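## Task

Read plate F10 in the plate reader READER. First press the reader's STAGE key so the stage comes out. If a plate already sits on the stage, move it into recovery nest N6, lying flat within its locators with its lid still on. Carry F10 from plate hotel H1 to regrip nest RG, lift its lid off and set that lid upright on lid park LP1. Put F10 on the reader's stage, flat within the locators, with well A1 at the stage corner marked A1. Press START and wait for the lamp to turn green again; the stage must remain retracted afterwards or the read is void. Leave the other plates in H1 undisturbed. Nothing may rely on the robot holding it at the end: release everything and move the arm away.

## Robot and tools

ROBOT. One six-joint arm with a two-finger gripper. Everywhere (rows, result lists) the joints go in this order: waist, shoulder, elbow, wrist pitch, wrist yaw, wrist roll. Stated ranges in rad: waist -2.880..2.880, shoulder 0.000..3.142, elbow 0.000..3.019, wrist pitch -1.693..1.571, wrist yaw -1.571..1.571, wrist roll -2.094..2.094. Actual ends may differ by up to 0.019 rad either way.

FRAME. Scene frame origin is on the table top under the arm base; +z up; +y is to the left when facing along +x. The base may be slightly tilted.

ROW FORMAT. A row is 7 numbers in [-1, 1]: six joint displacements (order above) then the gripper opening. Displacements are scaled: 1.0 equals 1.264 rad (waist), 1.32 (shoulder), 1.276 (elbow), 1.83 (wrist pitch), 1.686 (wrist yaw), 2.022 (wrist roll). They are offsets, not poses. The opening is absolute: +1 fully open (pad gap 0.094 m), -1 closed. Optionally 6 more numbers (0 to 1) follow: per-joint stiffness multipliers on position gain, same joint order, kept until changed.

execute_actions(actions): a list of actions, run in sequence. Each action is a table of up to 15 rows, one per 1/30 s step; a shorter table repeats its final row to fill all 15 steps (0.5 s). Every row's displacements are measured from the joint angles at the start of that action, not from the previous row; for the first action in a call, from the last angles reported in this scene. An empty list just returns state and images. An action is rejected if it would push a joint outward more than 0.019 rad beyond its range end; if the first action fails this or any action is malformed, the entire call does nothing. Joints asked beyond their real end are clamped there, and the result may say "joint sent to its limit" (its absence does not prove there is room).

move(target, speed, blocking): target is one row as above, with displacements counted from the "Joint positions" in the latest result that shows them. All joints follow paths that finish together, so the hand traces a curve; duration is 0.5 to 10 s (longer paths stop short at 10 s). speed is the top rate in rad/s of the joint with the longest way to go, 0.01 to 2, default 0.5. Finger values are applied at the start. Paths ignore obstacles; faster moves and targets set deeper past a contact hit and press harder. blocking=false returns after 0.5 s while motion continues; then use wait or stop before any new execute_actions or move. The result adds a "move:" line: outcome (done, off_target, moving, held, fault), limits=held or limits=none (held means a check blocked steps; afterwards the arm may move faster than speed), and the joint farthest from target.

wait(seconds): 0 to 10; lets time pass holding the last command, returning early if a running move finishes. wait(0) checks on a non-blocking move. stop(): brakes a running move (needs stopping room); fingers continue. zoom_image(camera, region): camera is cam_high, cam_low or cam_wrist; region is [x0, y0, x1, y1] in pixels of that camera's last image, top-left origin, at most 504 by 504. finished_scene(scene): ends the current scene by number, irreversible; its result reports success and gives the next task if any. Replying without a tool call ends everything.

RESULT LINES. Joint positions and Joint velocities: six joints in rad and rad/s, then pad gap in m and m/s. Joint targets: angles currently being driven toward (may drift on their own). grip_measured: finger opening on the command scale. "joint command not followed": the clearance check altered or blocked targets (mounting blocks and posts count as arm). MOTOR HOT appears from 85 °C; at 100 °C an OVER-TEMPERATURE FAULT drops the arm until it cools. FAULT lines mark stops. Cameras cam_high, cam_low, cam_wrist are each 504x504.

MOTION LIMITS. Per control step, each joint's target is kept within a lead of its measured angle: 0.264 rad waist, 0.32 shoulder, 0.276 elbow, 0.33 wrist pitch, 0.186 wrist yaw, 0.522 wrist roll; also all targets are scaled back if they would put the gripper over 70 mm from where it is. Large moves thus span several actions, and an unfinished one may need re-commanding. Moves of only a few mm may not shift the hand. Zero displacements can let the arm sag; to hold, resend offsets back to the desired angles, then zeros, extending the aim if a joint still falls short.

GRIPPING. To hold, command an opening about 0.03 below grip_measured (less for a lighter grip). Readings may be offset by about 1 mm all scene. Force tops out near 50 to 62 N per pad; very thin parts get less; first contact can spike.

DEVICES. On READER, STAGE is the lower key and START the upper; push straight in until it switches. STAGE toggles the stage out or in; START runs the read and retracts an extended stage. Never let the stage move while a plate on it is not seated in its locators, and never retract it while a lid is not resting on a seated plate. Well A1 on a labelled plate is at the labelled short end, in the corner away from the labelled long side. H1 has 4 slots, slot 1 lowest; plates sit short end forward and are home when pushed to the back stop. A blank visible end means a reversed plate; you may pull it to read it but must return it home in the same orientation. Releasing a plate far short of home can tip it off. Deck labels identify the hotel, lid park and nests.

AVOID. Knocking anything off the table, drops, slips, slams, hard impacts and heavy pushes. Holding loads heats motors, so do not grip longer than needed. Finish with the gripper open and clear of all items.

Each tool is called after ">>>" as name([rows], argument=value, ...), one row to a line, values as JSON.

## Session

>>> execute_actions(actions=[])

Scene clock: 0.00 s.
grip_measured=+1.000
Joint names: [waist, shoulder, elbow, wrist pitch, wrist yaw, wrist roll]
Joint positions: [ 1.731  1.511  0.902  0.779 -0.119  0.003  0.094]
Joint velocities: [-0.005 -0.015 -0.007 -0.012 -0.007 -0.066  0.   ]
Joint targets: [1.729 1.515 0.914 0.783 -0.119 0.003]
Joint stiffness scale: [1. 1. 1. 1. 1. 1.]

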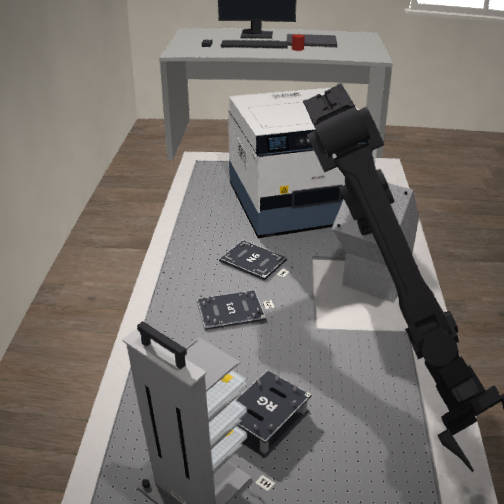

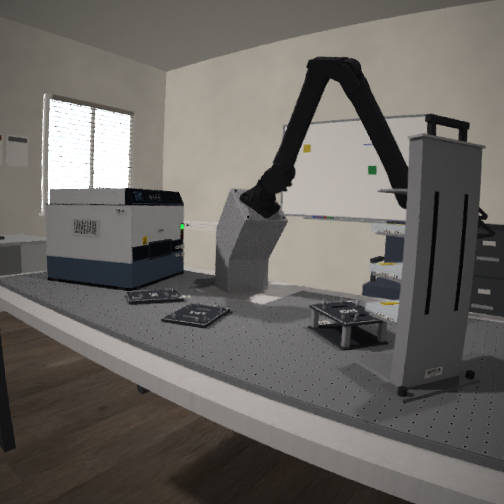

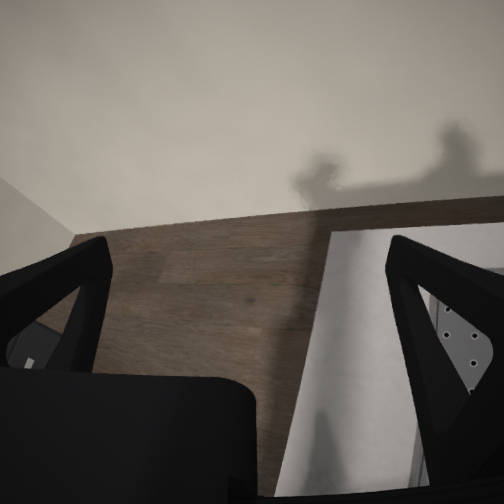

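>>> zoom_image(camera="cam_low", region=[40, 175, 240, 305])

>>> zoom_image(camera="cam_high", region=[215, 80, 425, 250])

>>> zoom_image(camera="cam_high", region=[120, 320, 330, 504])

>>> zoom_image(camera="cam_low", region=[290, 110, 504, 400])

Region (40, 175, 240, 305) of cam_low's 504x504 image, scaled by 2.520, with more detail than that image has; it fills the top 328 rows of this view, and the rest is white.

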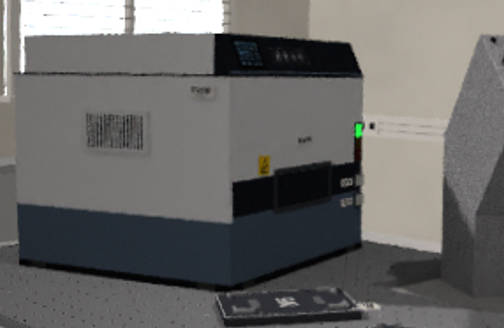

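Region (215, 80, 425, 250) of cam_high's 504x504 image, scaled by 2.400, with more detail than that image has; it fills the top 408 rows of this view, and the rest is white.

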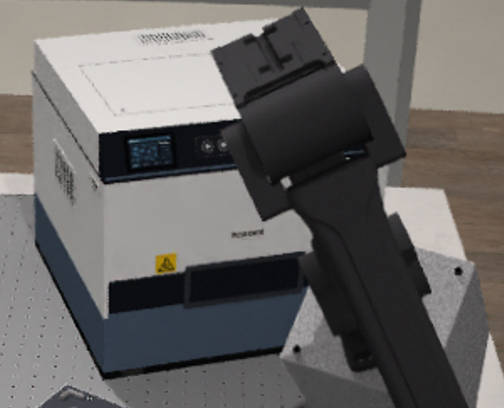

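Region (120, 320, 330, 504) of cam_high's 504x504 image, scaled by 2.400, with more detail than that image has; it fills the top 442 rows of this view, and the rest is white.

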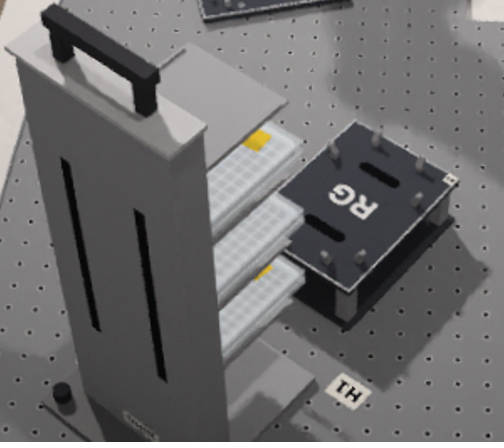

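Region (290, 110, 504, 400) of cam_low's 504x504 image, scaled by 1.738, with more detail than that image has; it fills the left 372 columns of this view, and the rest is white.

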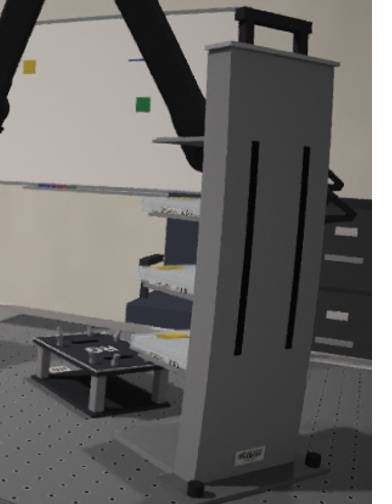

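>>> zoom_image(camera="cam_low", region=[355, 210, 415, 290])

>>> zoom_image(camera="cam_low", region=[355, 280, 415, 340])

Region (355, 210, 415, 290) of cam_low's 504x504 image, scaled by 6.300, with more detail than that image has; it fills the left 378 columns of this view, and the rest is white.

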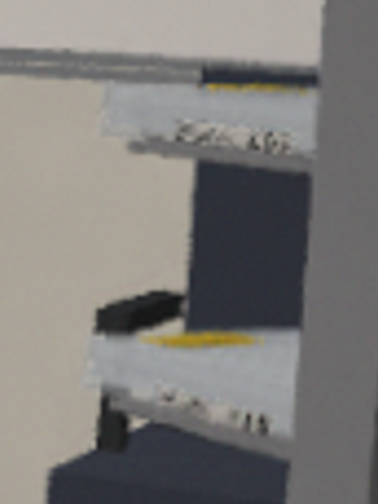

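Region (355, 280, 415, 340) of cam_low's 504x504 image, scaled by 8.400, with more detail than that image has.

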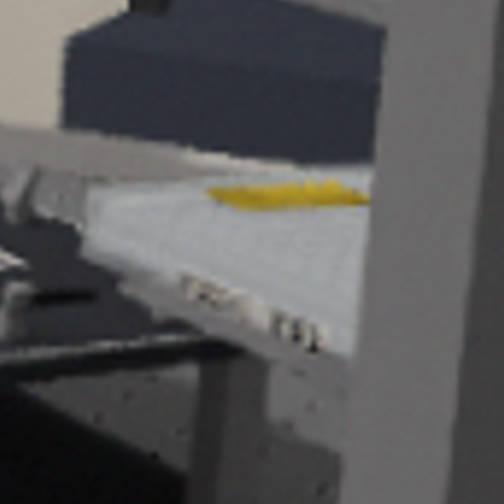

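>>> zoom_image(camera="cam_low", region=[120, 180, 200, 300])

>>> zoom_image(camera="cam_high", region=[220, 120, 350, 250])

Region (120, 180, 200, 300) of cam_low's 504x504 image, scaled by 4.200, with more detail than that image has.

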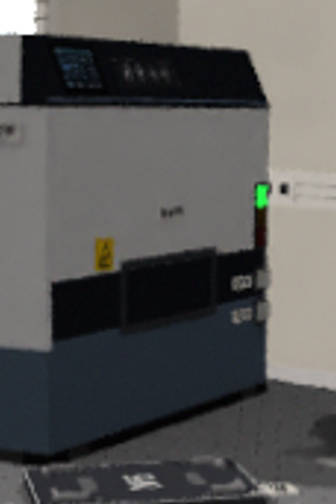

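Region (220, 120, 350, 250) of cam_high's 504x504 image, scaled by 3.877, with more detail than that image has.

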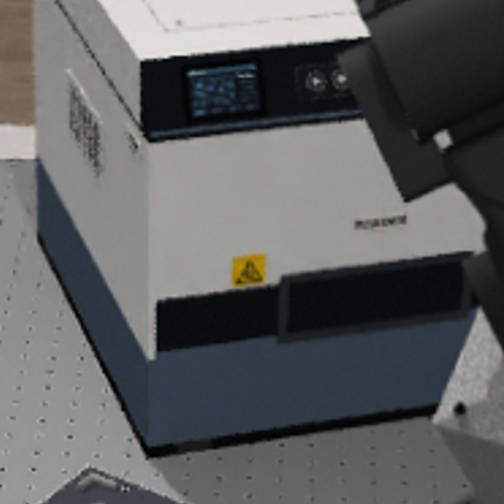

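>>> zoom_image(camera="cam_high", region=[210, 230, 300, 290])

>>> zoom_image(camera="cam_high", region=[190, 280, 280, 340])

>>> zoom_image(camera="cam_high", region=[225, 360, 325, 460])

>>> zoom_image(camera="cam_high", region=[400, 340, 504, 490])

Region (210, 230, 300, 290) of cam_high's 504x504 image, scaled by 5.600, with more detail than that image has.

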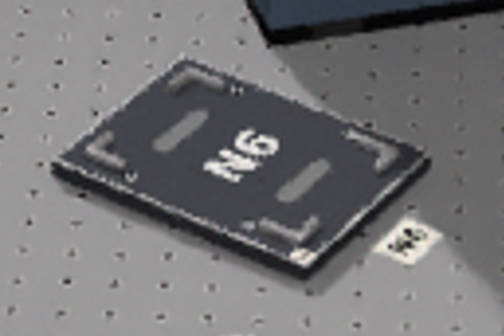

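Region (190, 280, 280, 340) of cam_high's 504x504 image, scaled by 5.600, with more detail than that image has.

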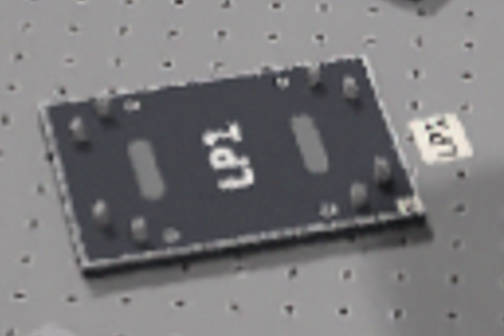

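Region (225, 360, 325, 460) of cam_high's 504x504 image, scaled by 5.040, with more detail than that image has.

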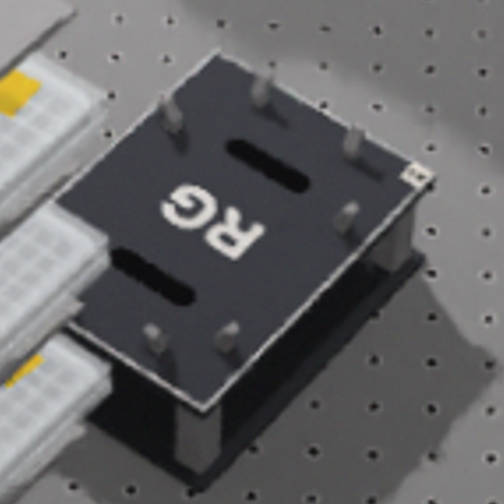

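Region (400, 340, 504, 490) of cam_high's 504x504 image, scaled by 3.360, with more detail than that image has; it fills the left 349 columns of this view, and the rest is white.

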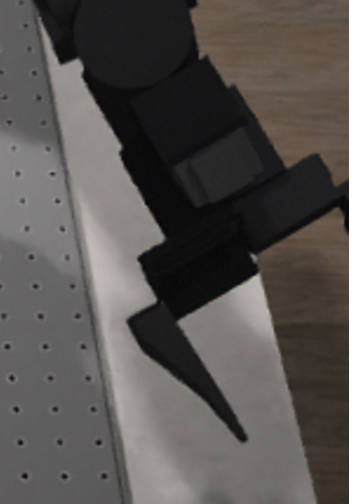

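>>> zoom_image(camera="cam_low", region=[300, 290, 400, 360])

>>> zoom_image(camera="cam_low", region=[150, 285, 250, 335])

>>> zoom_image(camera="cam_high", region=[170, 330, 270, 500])

Region (300, 290, 400, 360) of cam_low's 504x504 image, scaled by 5.040, with more detail than that image has; it fills the top 353 rows of this view, and the rest is white.

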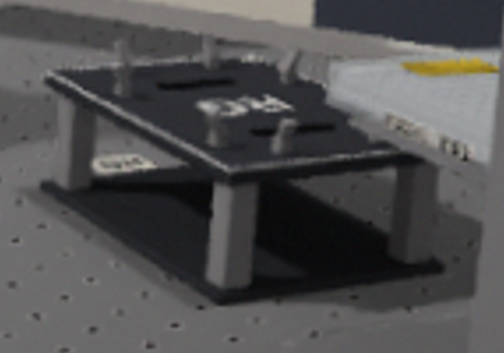

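Region (150, 285, 250, 335) of cam_low's 504x504 image, scaled by 5.040, with more detail than that image has.

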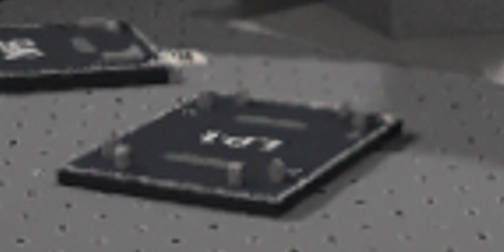

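Region (170, 330, 270, 500) of cam_high's 504x504 image, scaled by 2.965, with more detail than that image has; it fills the left 296 columns of this view, and the rest is white.

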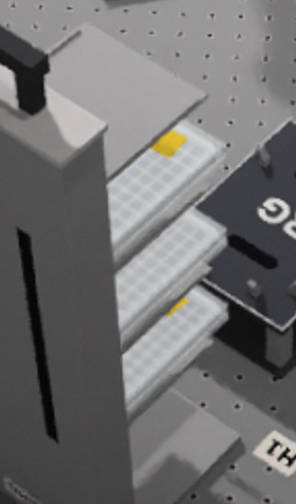

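>>> execute_actions(actions=[])

Scene clock: 120.00 s.
grip_measured=+1.000
Joint names: [waist, shoulder, elbow, wrist pitch, wrist yaw, wrist roll]
Joint positions: [ 1.731  1.511  0.902  0.779 -0.119  0.003  0.094]
Joint velocities: [-0.015 -0.015  0.012 -0.007 -0.007  0.066  0.   ]
Joint targets: [1.729 1.515 0.914 0.783 -0.119 0.003]
Joint stiffness scale: [1. 1. 1. 1. 1. 1.]

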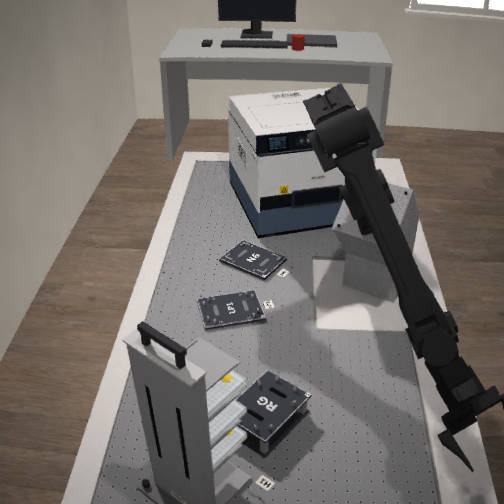

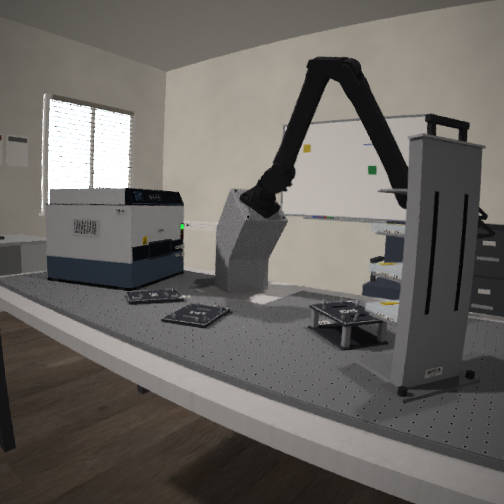

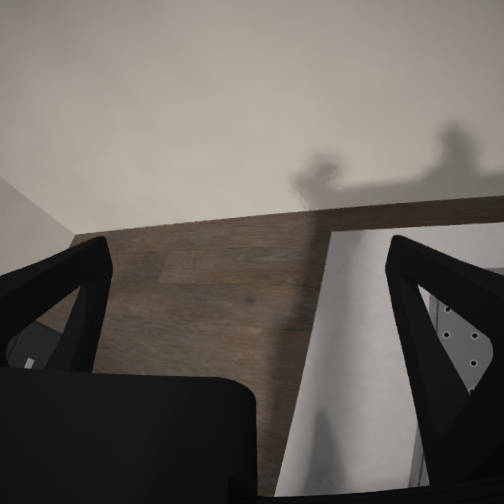

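>>> zoom_image(camera="cam_low", region=[120, 170, 260, 310])

>>> zoom_image(camera="cam_high", region=[220, 80, 420, 280])

Region (120, 170, 260, 310) of cam_low's 504x504 image, scaled by 3.600, with more detail than that image has.

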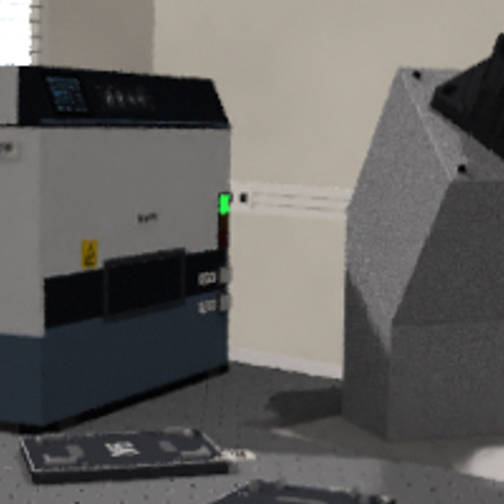

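Region (220, 80, 420, 280) of cam_high's 504x504 image, scaled by 2.520, with more detail than that image has.

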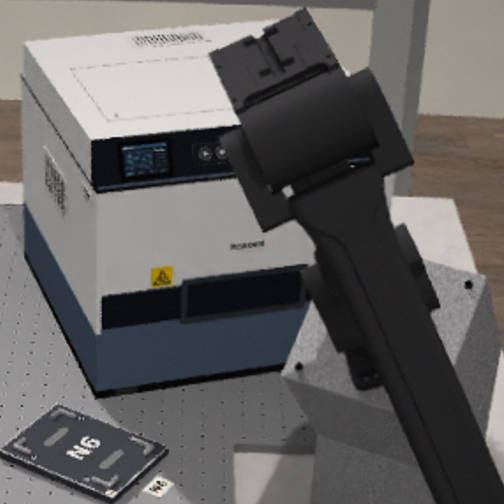

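>>> move(target=[-0.2223,-0.3871,-0.3621,-0.6169,0.0113,-0.1499,-1], speed=1.3, blocking=false)

>>> wait(seconds=3)

Scene clock: 233.73 s.
grip_measured=-0.988
Joint names: [waist, shoulder, elbow, wrist pitch, wrist yaw, wrist roll]
Joint positions: [ 1.646  1.355  0.739  0.402 -0.116 -0.072  0.001]
Joint velocities: [-0.425 -0.65  -0.501 -1.233  0.037 -0.271 -0.   ]
Joint targets: [1.611 1.295 0.707 0.301 -0.111 -0.125]
Joint stiffness scale: [1. 1. 1. 1. 1. 1.]
move: running; limits=none; farthest joint: the wrist pitch, 0.751 radians from its target (1.129 radians at the start)

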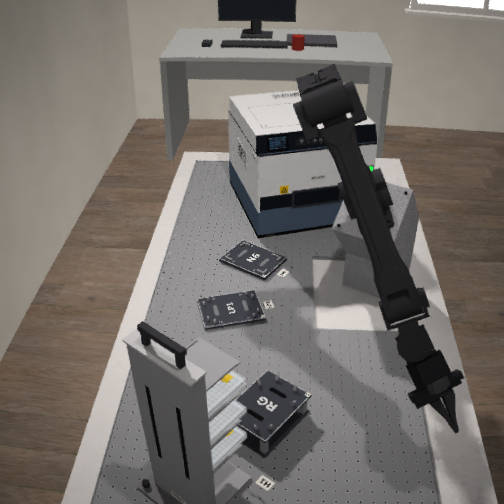

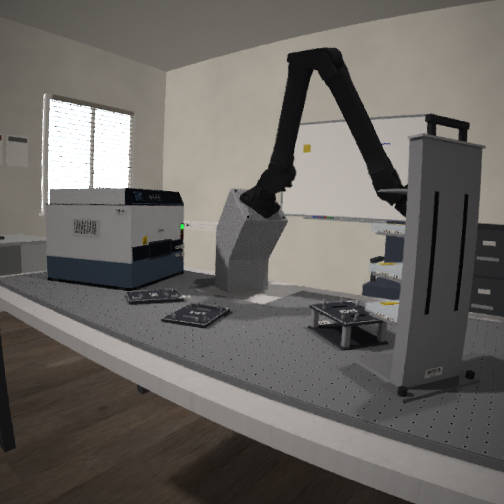

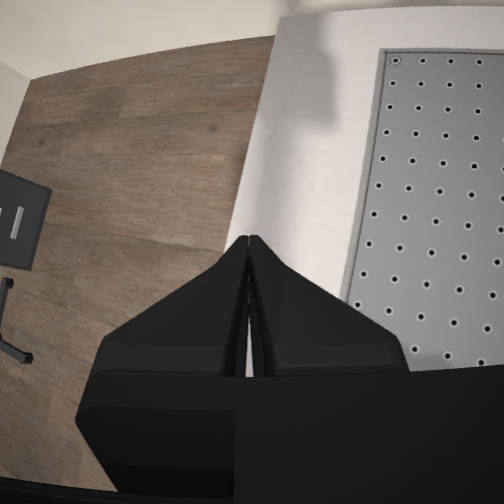

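Scene clock: 234.93 s.
grip_measured=-0.988
Joint names: [waist, shoulder, elbow, wrist pitch, wrist yaw, wrist roll]
Joint positions: [ 1.46   1.016  0.438 -0.331 -0.104 -0.289  0.001]
Joint velocities: [-0.015 -0.005 -0.007  0.017  0.007 -0.066  0.   ]
Joint targets: [1.450 1.001 0.440 -0.350 -0.100 -0.300]
Joint stiffness scale: [1. 1. 1. 1. 1. 1.]
earlier move: done; limits=none; farthest joint: the wrist pitch, 0.019 radians from its target (1.129 radians at the start)
wait: 1.20 of 3 s (the move ended)

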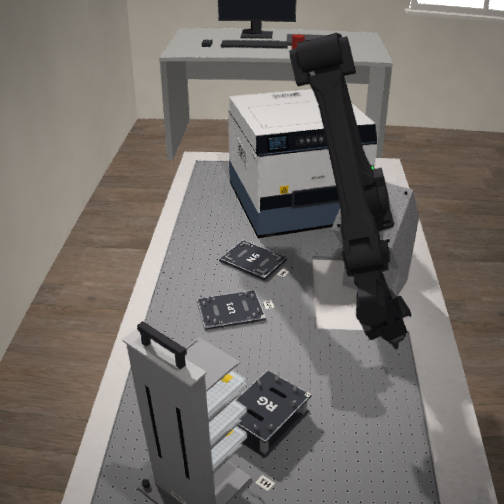

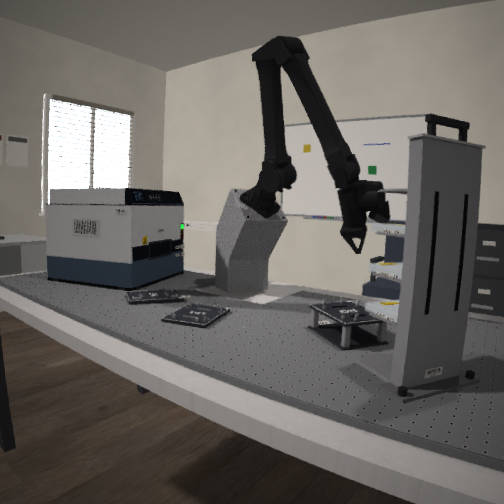

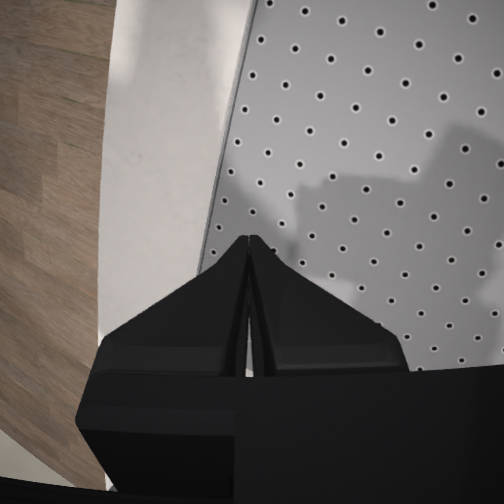

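>>> execute_actions([
  [[-0.0144,-0.0091,0.003,0,0,-0.0054,-1],[-0.0224,-0.0068,0.003,0,0,-0.0054,-1],[-0.0324,-0.0045,0.003,0,0,-0.0054,-1],[-0.0447,-0.0023,0.003,0,0,-0.0054,-1],[-0.0593,0,0.003,0,0,-0.0054,-1],[-0.0759,0.0023,0.003,0,0,-0.0054,-1],[-0.0949,0.0045,0.003,0,0,-0.0054,-1],[-0.116,0.0068,0.003,0,0,-0.0054,-1],[-0.1392,0.0091,0.003,0,0,-0.0054,-1],[-0.1647,0.0114,0.003,0,0,-0.0054,-1],[-0.1925,0.0136,0.003,0,0,-0.0054,-1],[-0.2223,0.0159,0.003,0,0,-0.0054,-1],[-0.2543,0.0182,0.003,0,0,-0.0054,-1],[-0.2887,0.0205,0.003,0,0,-0.0054,-1],[-0.3251,0.0227,0.003,0,0,-0.0054,-1]],
  [[-0.1109,0.0285,0.003,0,-0.0051,-0.0111,-1],[-0.1438,0.0321,0.003,0,-0.0102,-0.0168,-1],[-0.1768,0.0356,0.003,0,-0.0154,-0.0226,-1],[-0.2098,0.0392,0.003,0,-0.0205,-0.0283,-1],[-0.2428,0.0427,0.003,0,-0.0256,-0.034,-1],[-0.2757,0.0462,0.003,0,-0.0307,-0.0397,-1],[-0.3087,0.0498,0.003,0,-0.0358,-0.0454,-1],[-0.3417,0.0533,0.003,0,-0.041,-0.0512,-1],[-0.3746,0.0569,0.003,0,-0.0461,-0.0569,-1],[-0.4076,0.0604,0.003,0,-0.0512,-0.0626,-1],[-0.4406,0.0639,0.003,0,-0.0563,-0.0683,-1],[-0.4735,0.0675,0.003,0,-0.0614,-0.074,-1],[-0.5065,0.071,0.003,0,-0.0666,-0.0798,-1],[-0.5395,0.0746,0.003,0,-0.0717,-0.0855,-1],[-0.5725,0.0781,0.003,0,-0.0768,-0.0912,-1]],
  [[-0.1109,0.0336,0.003,0,-0.0159,-0.0267,-1],[-0.1438,0.0386,0.003,0,-0.0202,-0.0313,-1],[-0.1768,0.0437,0.003,0,-0.0246,-0.036,-1],[-0.2098,0.0487,0.003,0,-0.0289,-0.0406,-1],[-0.2428,0.0538,0.003,0,-0.0333,-0.0452,-1],[-0.2757,0.0588,0.003,0,-0.0376,-0.0498,-1],[-0.3087,0.0639,0.003,0,-0.042,-0.0544,-1],[-0.3417,0.0689,0.003,0,-0.0463,-0.0591,-1],[-0.3746,0.074,0.003,0,-0.0507,-0.0637,-1],[-0.4076,0.079,0.003,0,-0.055,-0.0683,-1],[-0.4406,0.0841,0.003,0,-0.0594,-0.0729,-1],[-0.4735,0.0891,0.003,0,-0.0637,-0.0775,-1],[-0.5065,0.0942,0.003,0,-0.0681,-0.0822,-1],[-0.5395,0.0992,0.003,0,-0.0724,-0.0868,-1],[-0.5725,0.1043,0.003,0,-0.0768,-0.0914,-1]],
  [[-0.1109,0.0368,0.003,0,-0.0159,-0.0267,-1],[-0.1438,0.0428,0.003,0,-0.0202,-0.0313,-1],[-0.1768,0.0489,0.003,0,-0.0246,-0.036,-1],[-0.2098,0.0549,0.003,0,-0.0289,-0.0406,-1],[-0.2428,0.061,0.003,0,-0.0333,-0.0452,-1],[-0.2757,0.0671,0.003,0,-0.0376,-0.0498,-1],[-0.3087,0.0731,0.003,0,-0.042,-0.0544,-1],[-0.3417,0.0792,0.003,0,-0.0463,-0.0591,-1],[-0.3746,0.0852,0.003,0,-0.0507,-0.0637,-1],[-0.4076,0.0913,0.003,0,-0.055,-0.0683,-1],[-0.4406,0.0974,0.003,0,-0.0594,-0.0729,-1],[-0.4735,0.1034,0.003,0,-0.0637,-0.0775,-1],[-0.5065,0.1095,0.003,0,-0.0681,-0.0822,-1],[-0.5395,0.1155,0.003,0,-0.0724,-0.0868,-1],[-0.5725,0.1216,0.003,0,-0.0768,-0.0914,-1]],
  [[-0.1109,0.0402,0.003,0,-0.0159,-0.0267,-1],[-0.1438,0.0498,0.003,0,-0.0202,-0.0313,-1],[-0.1768,0.0593,0.003,0,-0.0246,-0.036,-1],[-0.2098,0.0689,0.003,0,-0.0289,-0.0406,-1],[-0.2428,0.0784,0.003,0,-0.0333,-0.0452,-1],[-0.2757,0.0879,0.003,0,-0.0376,-0.0498,-1],[-0.3087,0.0975,0.003,0,-0.042,-0.0544,-1],[-0.3417,0.107,0.003,0,-0.0463,-0.0591,-1],[-0.3746,0.1166,0.003,0,-0.0507,-0.0637,-1],[-0.4076,0.1261,0.003,0,-0.055,-0.0683,-1],[-0.4406,0.1356,0.003,0,-0.0594,-0.0729,-1],[-0.4735,0.1452,0.003,0,-0.0637,-0.0775,-1],[-0.5065,0.1547,0.003,0,-0.0681,-0.0822,-1],[-0.5395,0.1643,0.003,0,-0.0724,-0.0868,-1],[-0.5725,0.1738,0.003,0,-0.0768,-0.0914,-1]],
  [[-0.1109,0.0562,0.0075,0.0032,-0.0159,-0.0267,-1],[-0.1438,0.0752,0.0119,0.0064,-0.0202,-0.0313,-1],[-0.1768,0.0941,0.0163,0.0096,-0.0246,-0.036,-1],[-0.2098,0.113,0.0207,0.0128,-0.0289,-0.0406,-1],[-0.2428,0.132,0.0252,0.016,-0.0333,-0.0452,-1],[-0.2757,0.1509,0.0296,0.0191,-0.0376,-0.0498,-1],[-0.3087,0.1698,0.034,0.0223,-0.042,-0.0544,-1],[-0.3417,0.1887,0.0384,0.0255,-0.0463,-0.0591,-1],[-0.3746,0.2077,0.0428,0.0287,-0.0507,-0.0637,-1],[-0.4076,0.2266,0.0472,0.0319,-0.055,-0.0683,-1],[-0.4406,0.2455,0.0516,0.0351,-0.0594,-0.0729,-1],[-0.4735,0.2645,0.056,0.0383,-0.0637,-0.0775,-1],[-0.5065,0.2834,0.0604,0.0415,-0.0681,-0.0822,-1],[-0.5395,0.3023,0.0648,0.0447,-0.0724,-0.0868,-1],[-0.5725,0.3213,0.0693,0.0479,-0.0768,-0.0914,-1]],
  [[-0.1051,0.0825,0.0227,0.0206,-0.0159,-0.0267,-1],[-0.1302,0.1088,0.0311,0.026,-0.0202,-0.0313,-1],[-0.1531,0.1352,0.0394,0.0315,-0.0246,-0.036,-1],[-0.1737,0.1615,0.0478,0.0369,-0.0289,-0.0406,-1],[-0.1922,0.1879,0.0561,0.0424,-0.0333,-0.0452,-1],[-0.2085,0.2143,0.0644,0.0479,-0.0376,-0.0498,-1],[-0.2225,0.2406,0.0728,0.0533,-0.042,-0.0544,-1],[-0.2344,0.267,0.0811,0.0588,-0.0463,-0.0591,-1],[-0.2441,0.2933,0.0895,0.0642,-0.0507,-0.0637,-1],[-0.2515,0.3197,0.0978,0.0697,-0.055,-0.0683,-1],[-0.2568,0.3461,0.1061,0.0752,-0.0594,-0.0729,-1],[-0.2585,0.3724,0.1145,0.0806,-0.0637,-0.0775,-1],[-0.2585,0.3988,0.1228,0.0861,-0.0681,-0.0822,-1],[-0.2585,0.4251,0.1312,0.0915,-0.0724,-0.0868,-1],[-0.2585,0.4515,0.1395,0.097,-0.0768,-0.0914,-1]],
  [[-0.005,0.0951,0.0294,0.0254,-0.0143,-0.0267,-1],[-0.005,0.1174,0.037,0.0303,-0.017,-0.0313,-1],[-0.005,0.1398,0.0445,0.0352,-0.0198,-0.036,-1],[-0.005,0.1621,0.0521,0.0401,-0.0226,-0.0406,-1],[-0.005,0.1845,0.0596,0.045,-0.0254,-0.0452,-1],[-0.005,0.2069,0.0671,0.0499,-0.0281,-0.0498,-1],[-0.005,0.2292,0.0747,0.0548,-0.0309,-0.0544,-1],[-0.005,0.2516,0.0822,0.0597,-0.0337,-0.0591,-1],[-0.005,0.2739,0.0898,0.0646,-0.0364,-0.0637,-1],[-0.005,0.2963,0.0973,0.0695,-0.0392,-0.0683,-1],[-0.005,0.3187,0.1048,0.0744,-0.042,-0.0729,-1],[-0.005,0.341,0.1124,0.0793,-0.0447,-0.0775,-1],[-0.005,0.3634,0.1199,0.0842,-0.0475,-0.0822,-1],[-0.005,0.3857,0.1275,0.0891,-0.0503,-0.0868,-1],[-0.005,0.4081,0.135,0.094,-0.0531,-0.0914,-1]],
  [[-0.005,0.0858,0.0275,0.0244,-0.0108,-0.0248,-1],[-0.005,0.103,0.0333,0.0283,-0.0128,-0.0274,-1],[-0.005,0.1186,0.0387,0.0318,-0.0147,-0.0297,-1],[-0.005,0.1327,0.0435,0.035,-0.0164,-0.0318,-1],[-0.005,0.1453,0.0477,0.0378,-0.0179,-0.0336,-1],[-0.005,0.1564,0.0515,0.0403,-0.0192,-0.0352,-1],[-0.005,0.1659,0.0547,0.0425,-0.0203,-0.0366,-1],[-0.005,0.174,0.0575,0.0443,-0.0213,-0.0378,-1],[-0.005,0.1805,0.0597,0.0458,-0.022,-0.0388,-1],[-0.005,0.1855,0.0614,0.0469,-0.0226,-0.0395,-1],[-0.005,0.189,0.0626,0.0477,-0.0231,-0.04,-1],[-0.005,0.19,0.0627,0.0478,-0.0231,-0.0401,-1]],
])

Scene clock: 296.47 s.
grip_measured=-0.988
Joint names: [waist, shoulder, elbow, wrist pitch, wrist yaw, wrist roll]
Joint positions: [-2.415  3.098  0.824  0.054 -0.938 -1.297  0.001]
Joint velocities: [-0.015 -0.015  0.037  0.032  0.037 -0.051 -0.001]
Joint targets: [-2.421 3.115 0.836 0.077 -0.942 -1.312]
Joint stiffness scale: [1. 1. 1. 1. 1. 1.]

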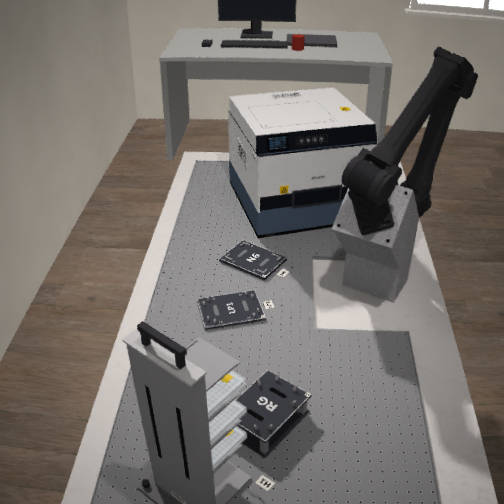

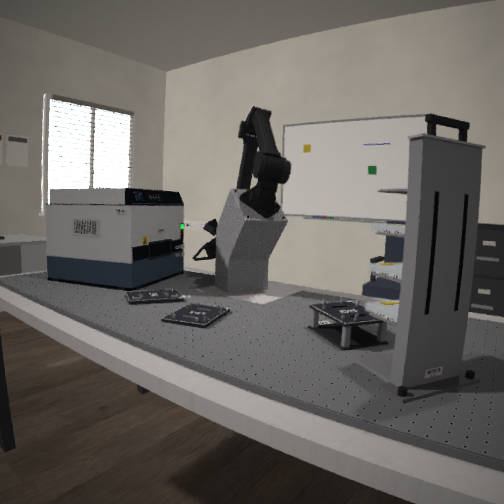

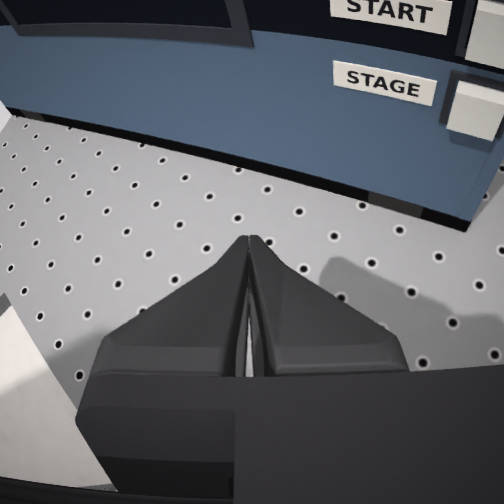

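>>> execute_actions(actions=[])

>>> zoom_image(camera="cam_wrist", region=[304, 0, 504, 200])

Scene clock: 301.27 s.
grip_measured=-0.988
Joint names: [waist, shoulder, elbow, wrist pitch, wrist yaw, wrist roll]
Joint positions: [-2.415  3.098  0.831  0.057 -0.938 -1.302  0.001]
Joint velocities: [ 0.005  0.005 -0.022  0.002 -0.007 -0.022 -0.001]
Joint targets: [-2.421 3.115 0.835 0.077 -0.942 -1.313]
Joint stiffness scale: [1. 1. 1. 1. 1. 1.]

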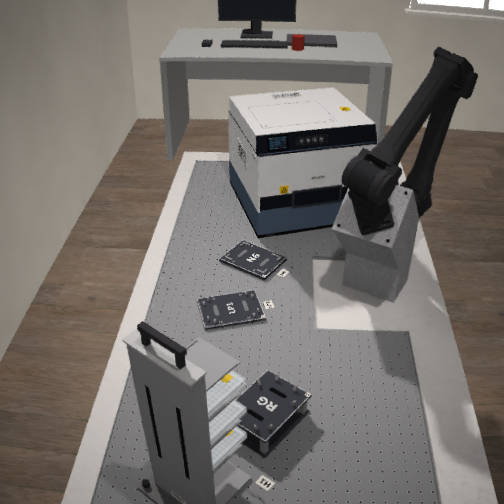

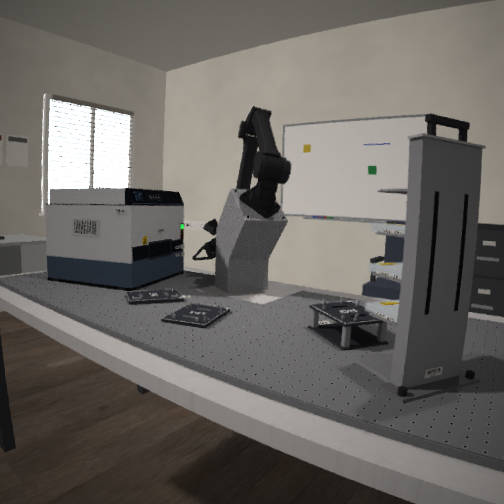

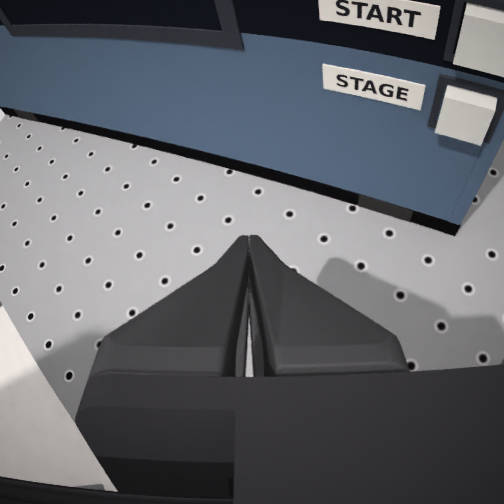

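Region (304, 0, 504, 200) of cam_wrist's 504x504 image, scaled by 2.520, with more detail than that image has.

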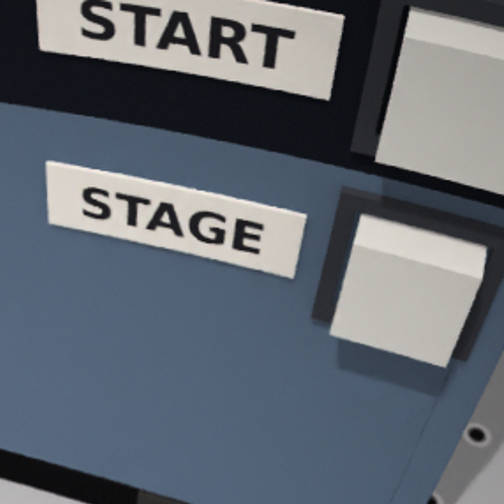

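>>> move(target=[0.1219,-0.047,0.1144,-0.0297,0.0329,-0.0104,-1], speed=0.4)

Scene clock: 350.03 s.
grip_measured=-0.988
Joint names: [waist, shoulder, elbow, wrist pitch, wrist yaw, wrist roll]
Joint positions: [-2.264  3.045  0.973  0.022 -0.887 -1.312  0.001]
Joint velocities: [-0.015 -0.005  0.012 -0.017 -0.066 -0.022 -0.001]
Joint targets: [-2.261 3.036 0.977 0.003 -0.883 -1.323]
Joint stiffness scale: [1. 1. 1. 1. 1. 1.]
move: done; limits=none; farthest joint: the wrist pitch, 0.020 radians from its target (0.054 radians at the start)

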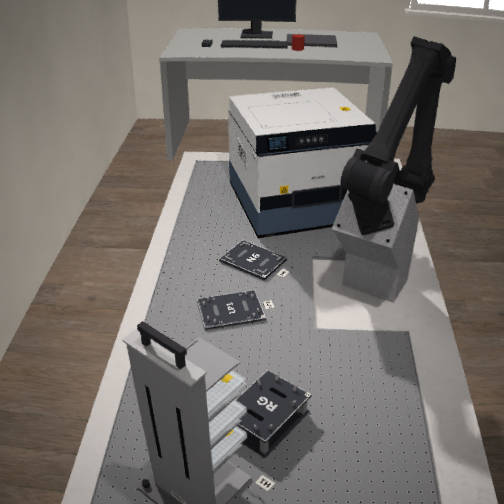

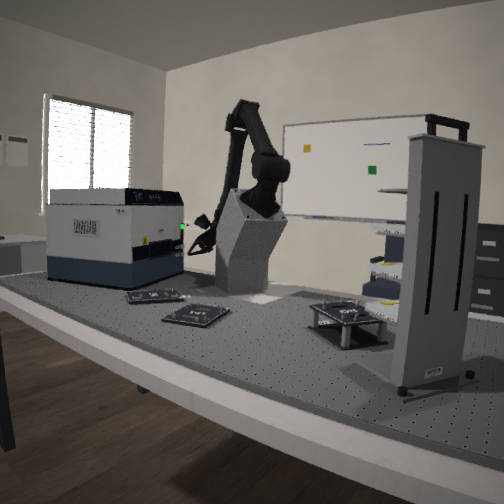

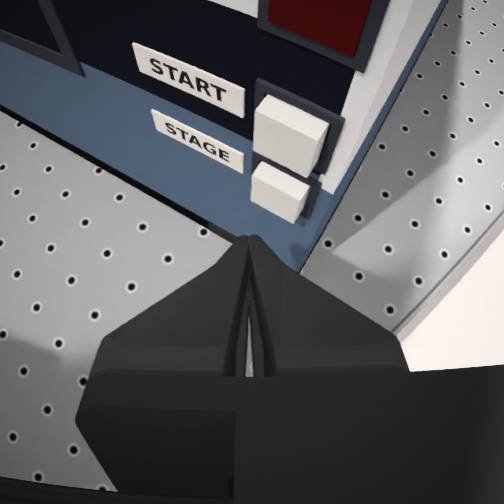

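>>> zoom_image(camera="cam_wrist", region=[200, 70, 380, 250])

>>> zoom_image(camera="cam_low", region=[160, 200, 240, 280])

Region (200, 70, 380, 250) of cam_wrist's 504x504 image, scaled by 2.800, with more detail than that image has.

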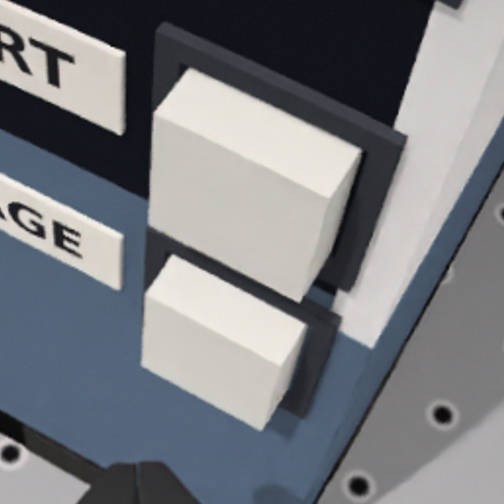

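Region (160, 200, 240, 280) of cam_low's 504x504 image, scaled by 6.300, with more detail than that image has.

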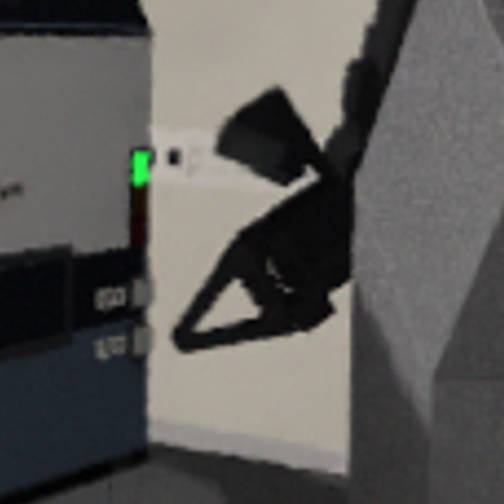

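>>> execute_actions([
  [[0.0030,-0.0064,0.0033,-0.0097,0.0021,-0.0047,-1],[0.0048,-0.0053,0.0038,-0.0078,0.0014,-0.0026,-1],[0.0076,-0.0035,0.0045,-0.0048,0.0002,0.0006,-1],[0.0111,-0.0012,0.0055,-0.0010,-0.0014,0.0047,-1],[0.0153,0.0014,0.0066,0.0035,-0.0031,0.0095,-1],[0.0199,0.0044,0.0078,0.0085,-0.0051,0.0148,-1],[0.0248,0.0075,0.0091,0.0137,-0.0072,0.0204,-1],[0.0298,0.0107,0.0105,0.0191,-0.0094,0.0261,-1],[0.0347,0.0138,0.0118,0.0243,-0.0115,0.0317,-1],[0.0393,0.0168,0.0130,0.0293,-0.0135,0.0370,-1],[0.0435,0.0194,0.0141,0.0338,-0.0152,0.0418,-1],[0.0470,0.0217,0.0151,0.0376,-0.0168,0.0459,-1],[0.0498,0.0235,0.0158,0.0406,-0.0180,0.0491,-1],[0.0516,0.0246,0.0163,0.0425,-0.0187,0.0512,-1],[0.0522,0.025,0.0165,0.0432,-0.019,0.0519,-1]],
  [[0.0121,0.014,0.0059,0.0123,-0.0032,0.0066,-1],[0.0148,0.013,0.007,0.0127,-0.0033,0.0069,-1],[0.0174,0.012,0.0082,0.013,-0.0035,0.0071,-1],[0.02,0.011,0.0093,0.0133,-0.0036,0.0073,-1],[0.0227,0.01,0.0105,0.0137,-0.0038,0.0076,-1],[0.0253,0.009,0.0116,0.014,-0.0039,0.0078,-1],[0.0279,0.008,0.0128,0.0143,-0.0041,0.008,-1],[0.0305,0.007,0.0139,0.0146,-0.0042,0.0082,-1],[0.0332,0.006,0.0151,0.015,-0.0044,0.0085,-1],[0.0358,0.005,0.0162,0.0153,-0.0045,0.0087,-1],[0.0384,0.004,0.0174,0.0156,-0.0047,0.0089,-1],[0.0411,0.003,0.0185,0.016,-0.0048,0.0092,-1],[0.0437,0.002,0.0197,0.0163,-0.005,0.0094,-1],[0.0463,0.001,0.0208,0.0166,-0.0051,0.0096,-1],[0.049,0.0,0.0219,0.0169,-0.0053,0.0099,-1]],
])

>>> wait(seconds=0.3)

Scene clock: 404.27 s.
grip_measured=-0.988
Joint names: [waist, shoulder, elbow, wrist pitch, wrist yaw, wrist roll]
Joint positions: [-2.164  3.045  0.981  0.077 -0.919 -1.236  0.001]
Joint velocities: [ 0.093 -0.005  0.046  0.027 -0.007 -0.007 -0.   ]
Joint targets: [-2.147 3.045 1.002 0.102 -0.923 -1.223]
Joint stiffness scale: [1. 1. 1. 1. 1. 1.]

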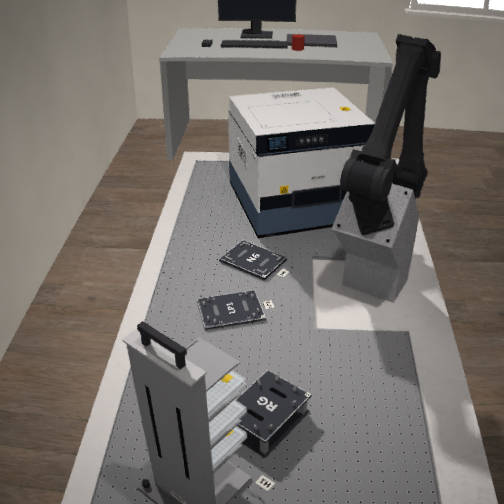

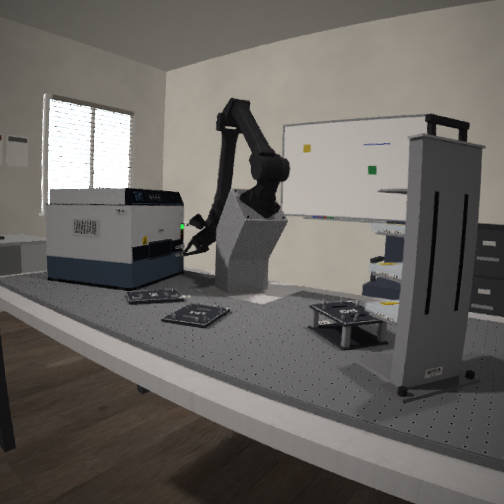

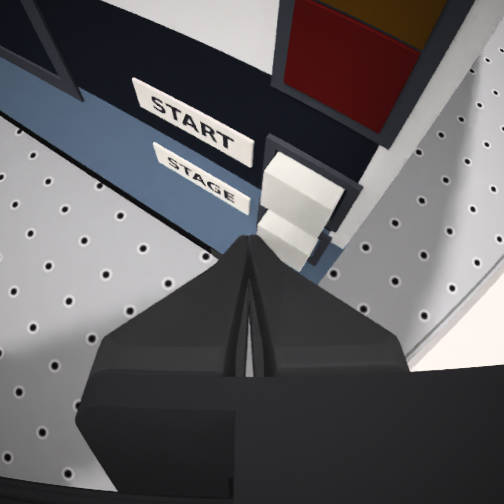

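Scene clock: 404.57 s.
grip_measured=-0.988
Joint names: [waist, shoulder, elbow, wrist pitch, wrist yaw, wrist roll]
Joint positions: [-2.158  3.045  0.982  0.078 -0.919 -1.234  0.001]
Joint velocities: [-0.005  0.005 -0.022 -0.012 -0.007 -0.051 -0.   ]
Joint targets: [-2.147 3.045 1.002 0.102 -0.923 -1.223]
Joint stiffness scale: [1. 1. 1. 1. 1. 1.]
wait: 0.30 s; at rest by 0.23 s

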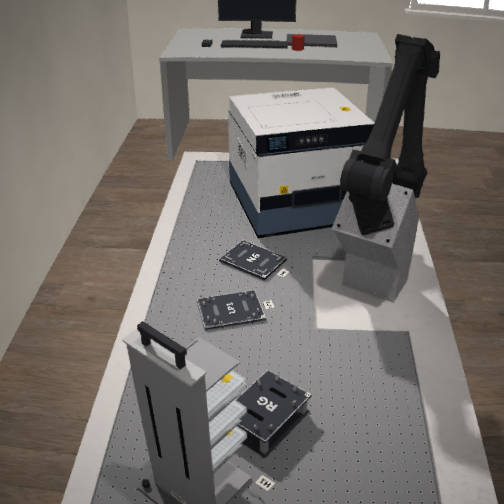

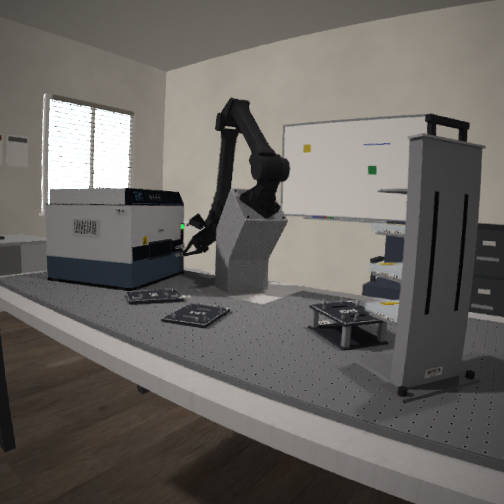

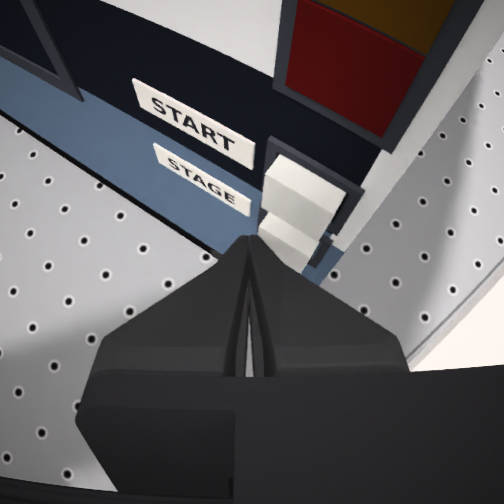

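>>> zoom_image(camera="cam_wrist", region=[220, 140, 360, 280])

Region (220, 140, 360, 280) of cam_wrist's 504x504 image, scaled by 3.600, with more detail than that image has.

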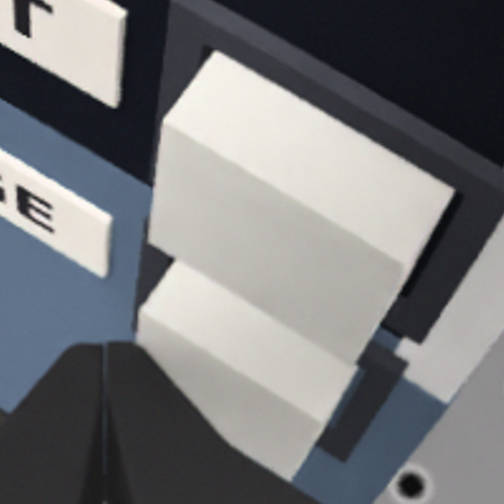

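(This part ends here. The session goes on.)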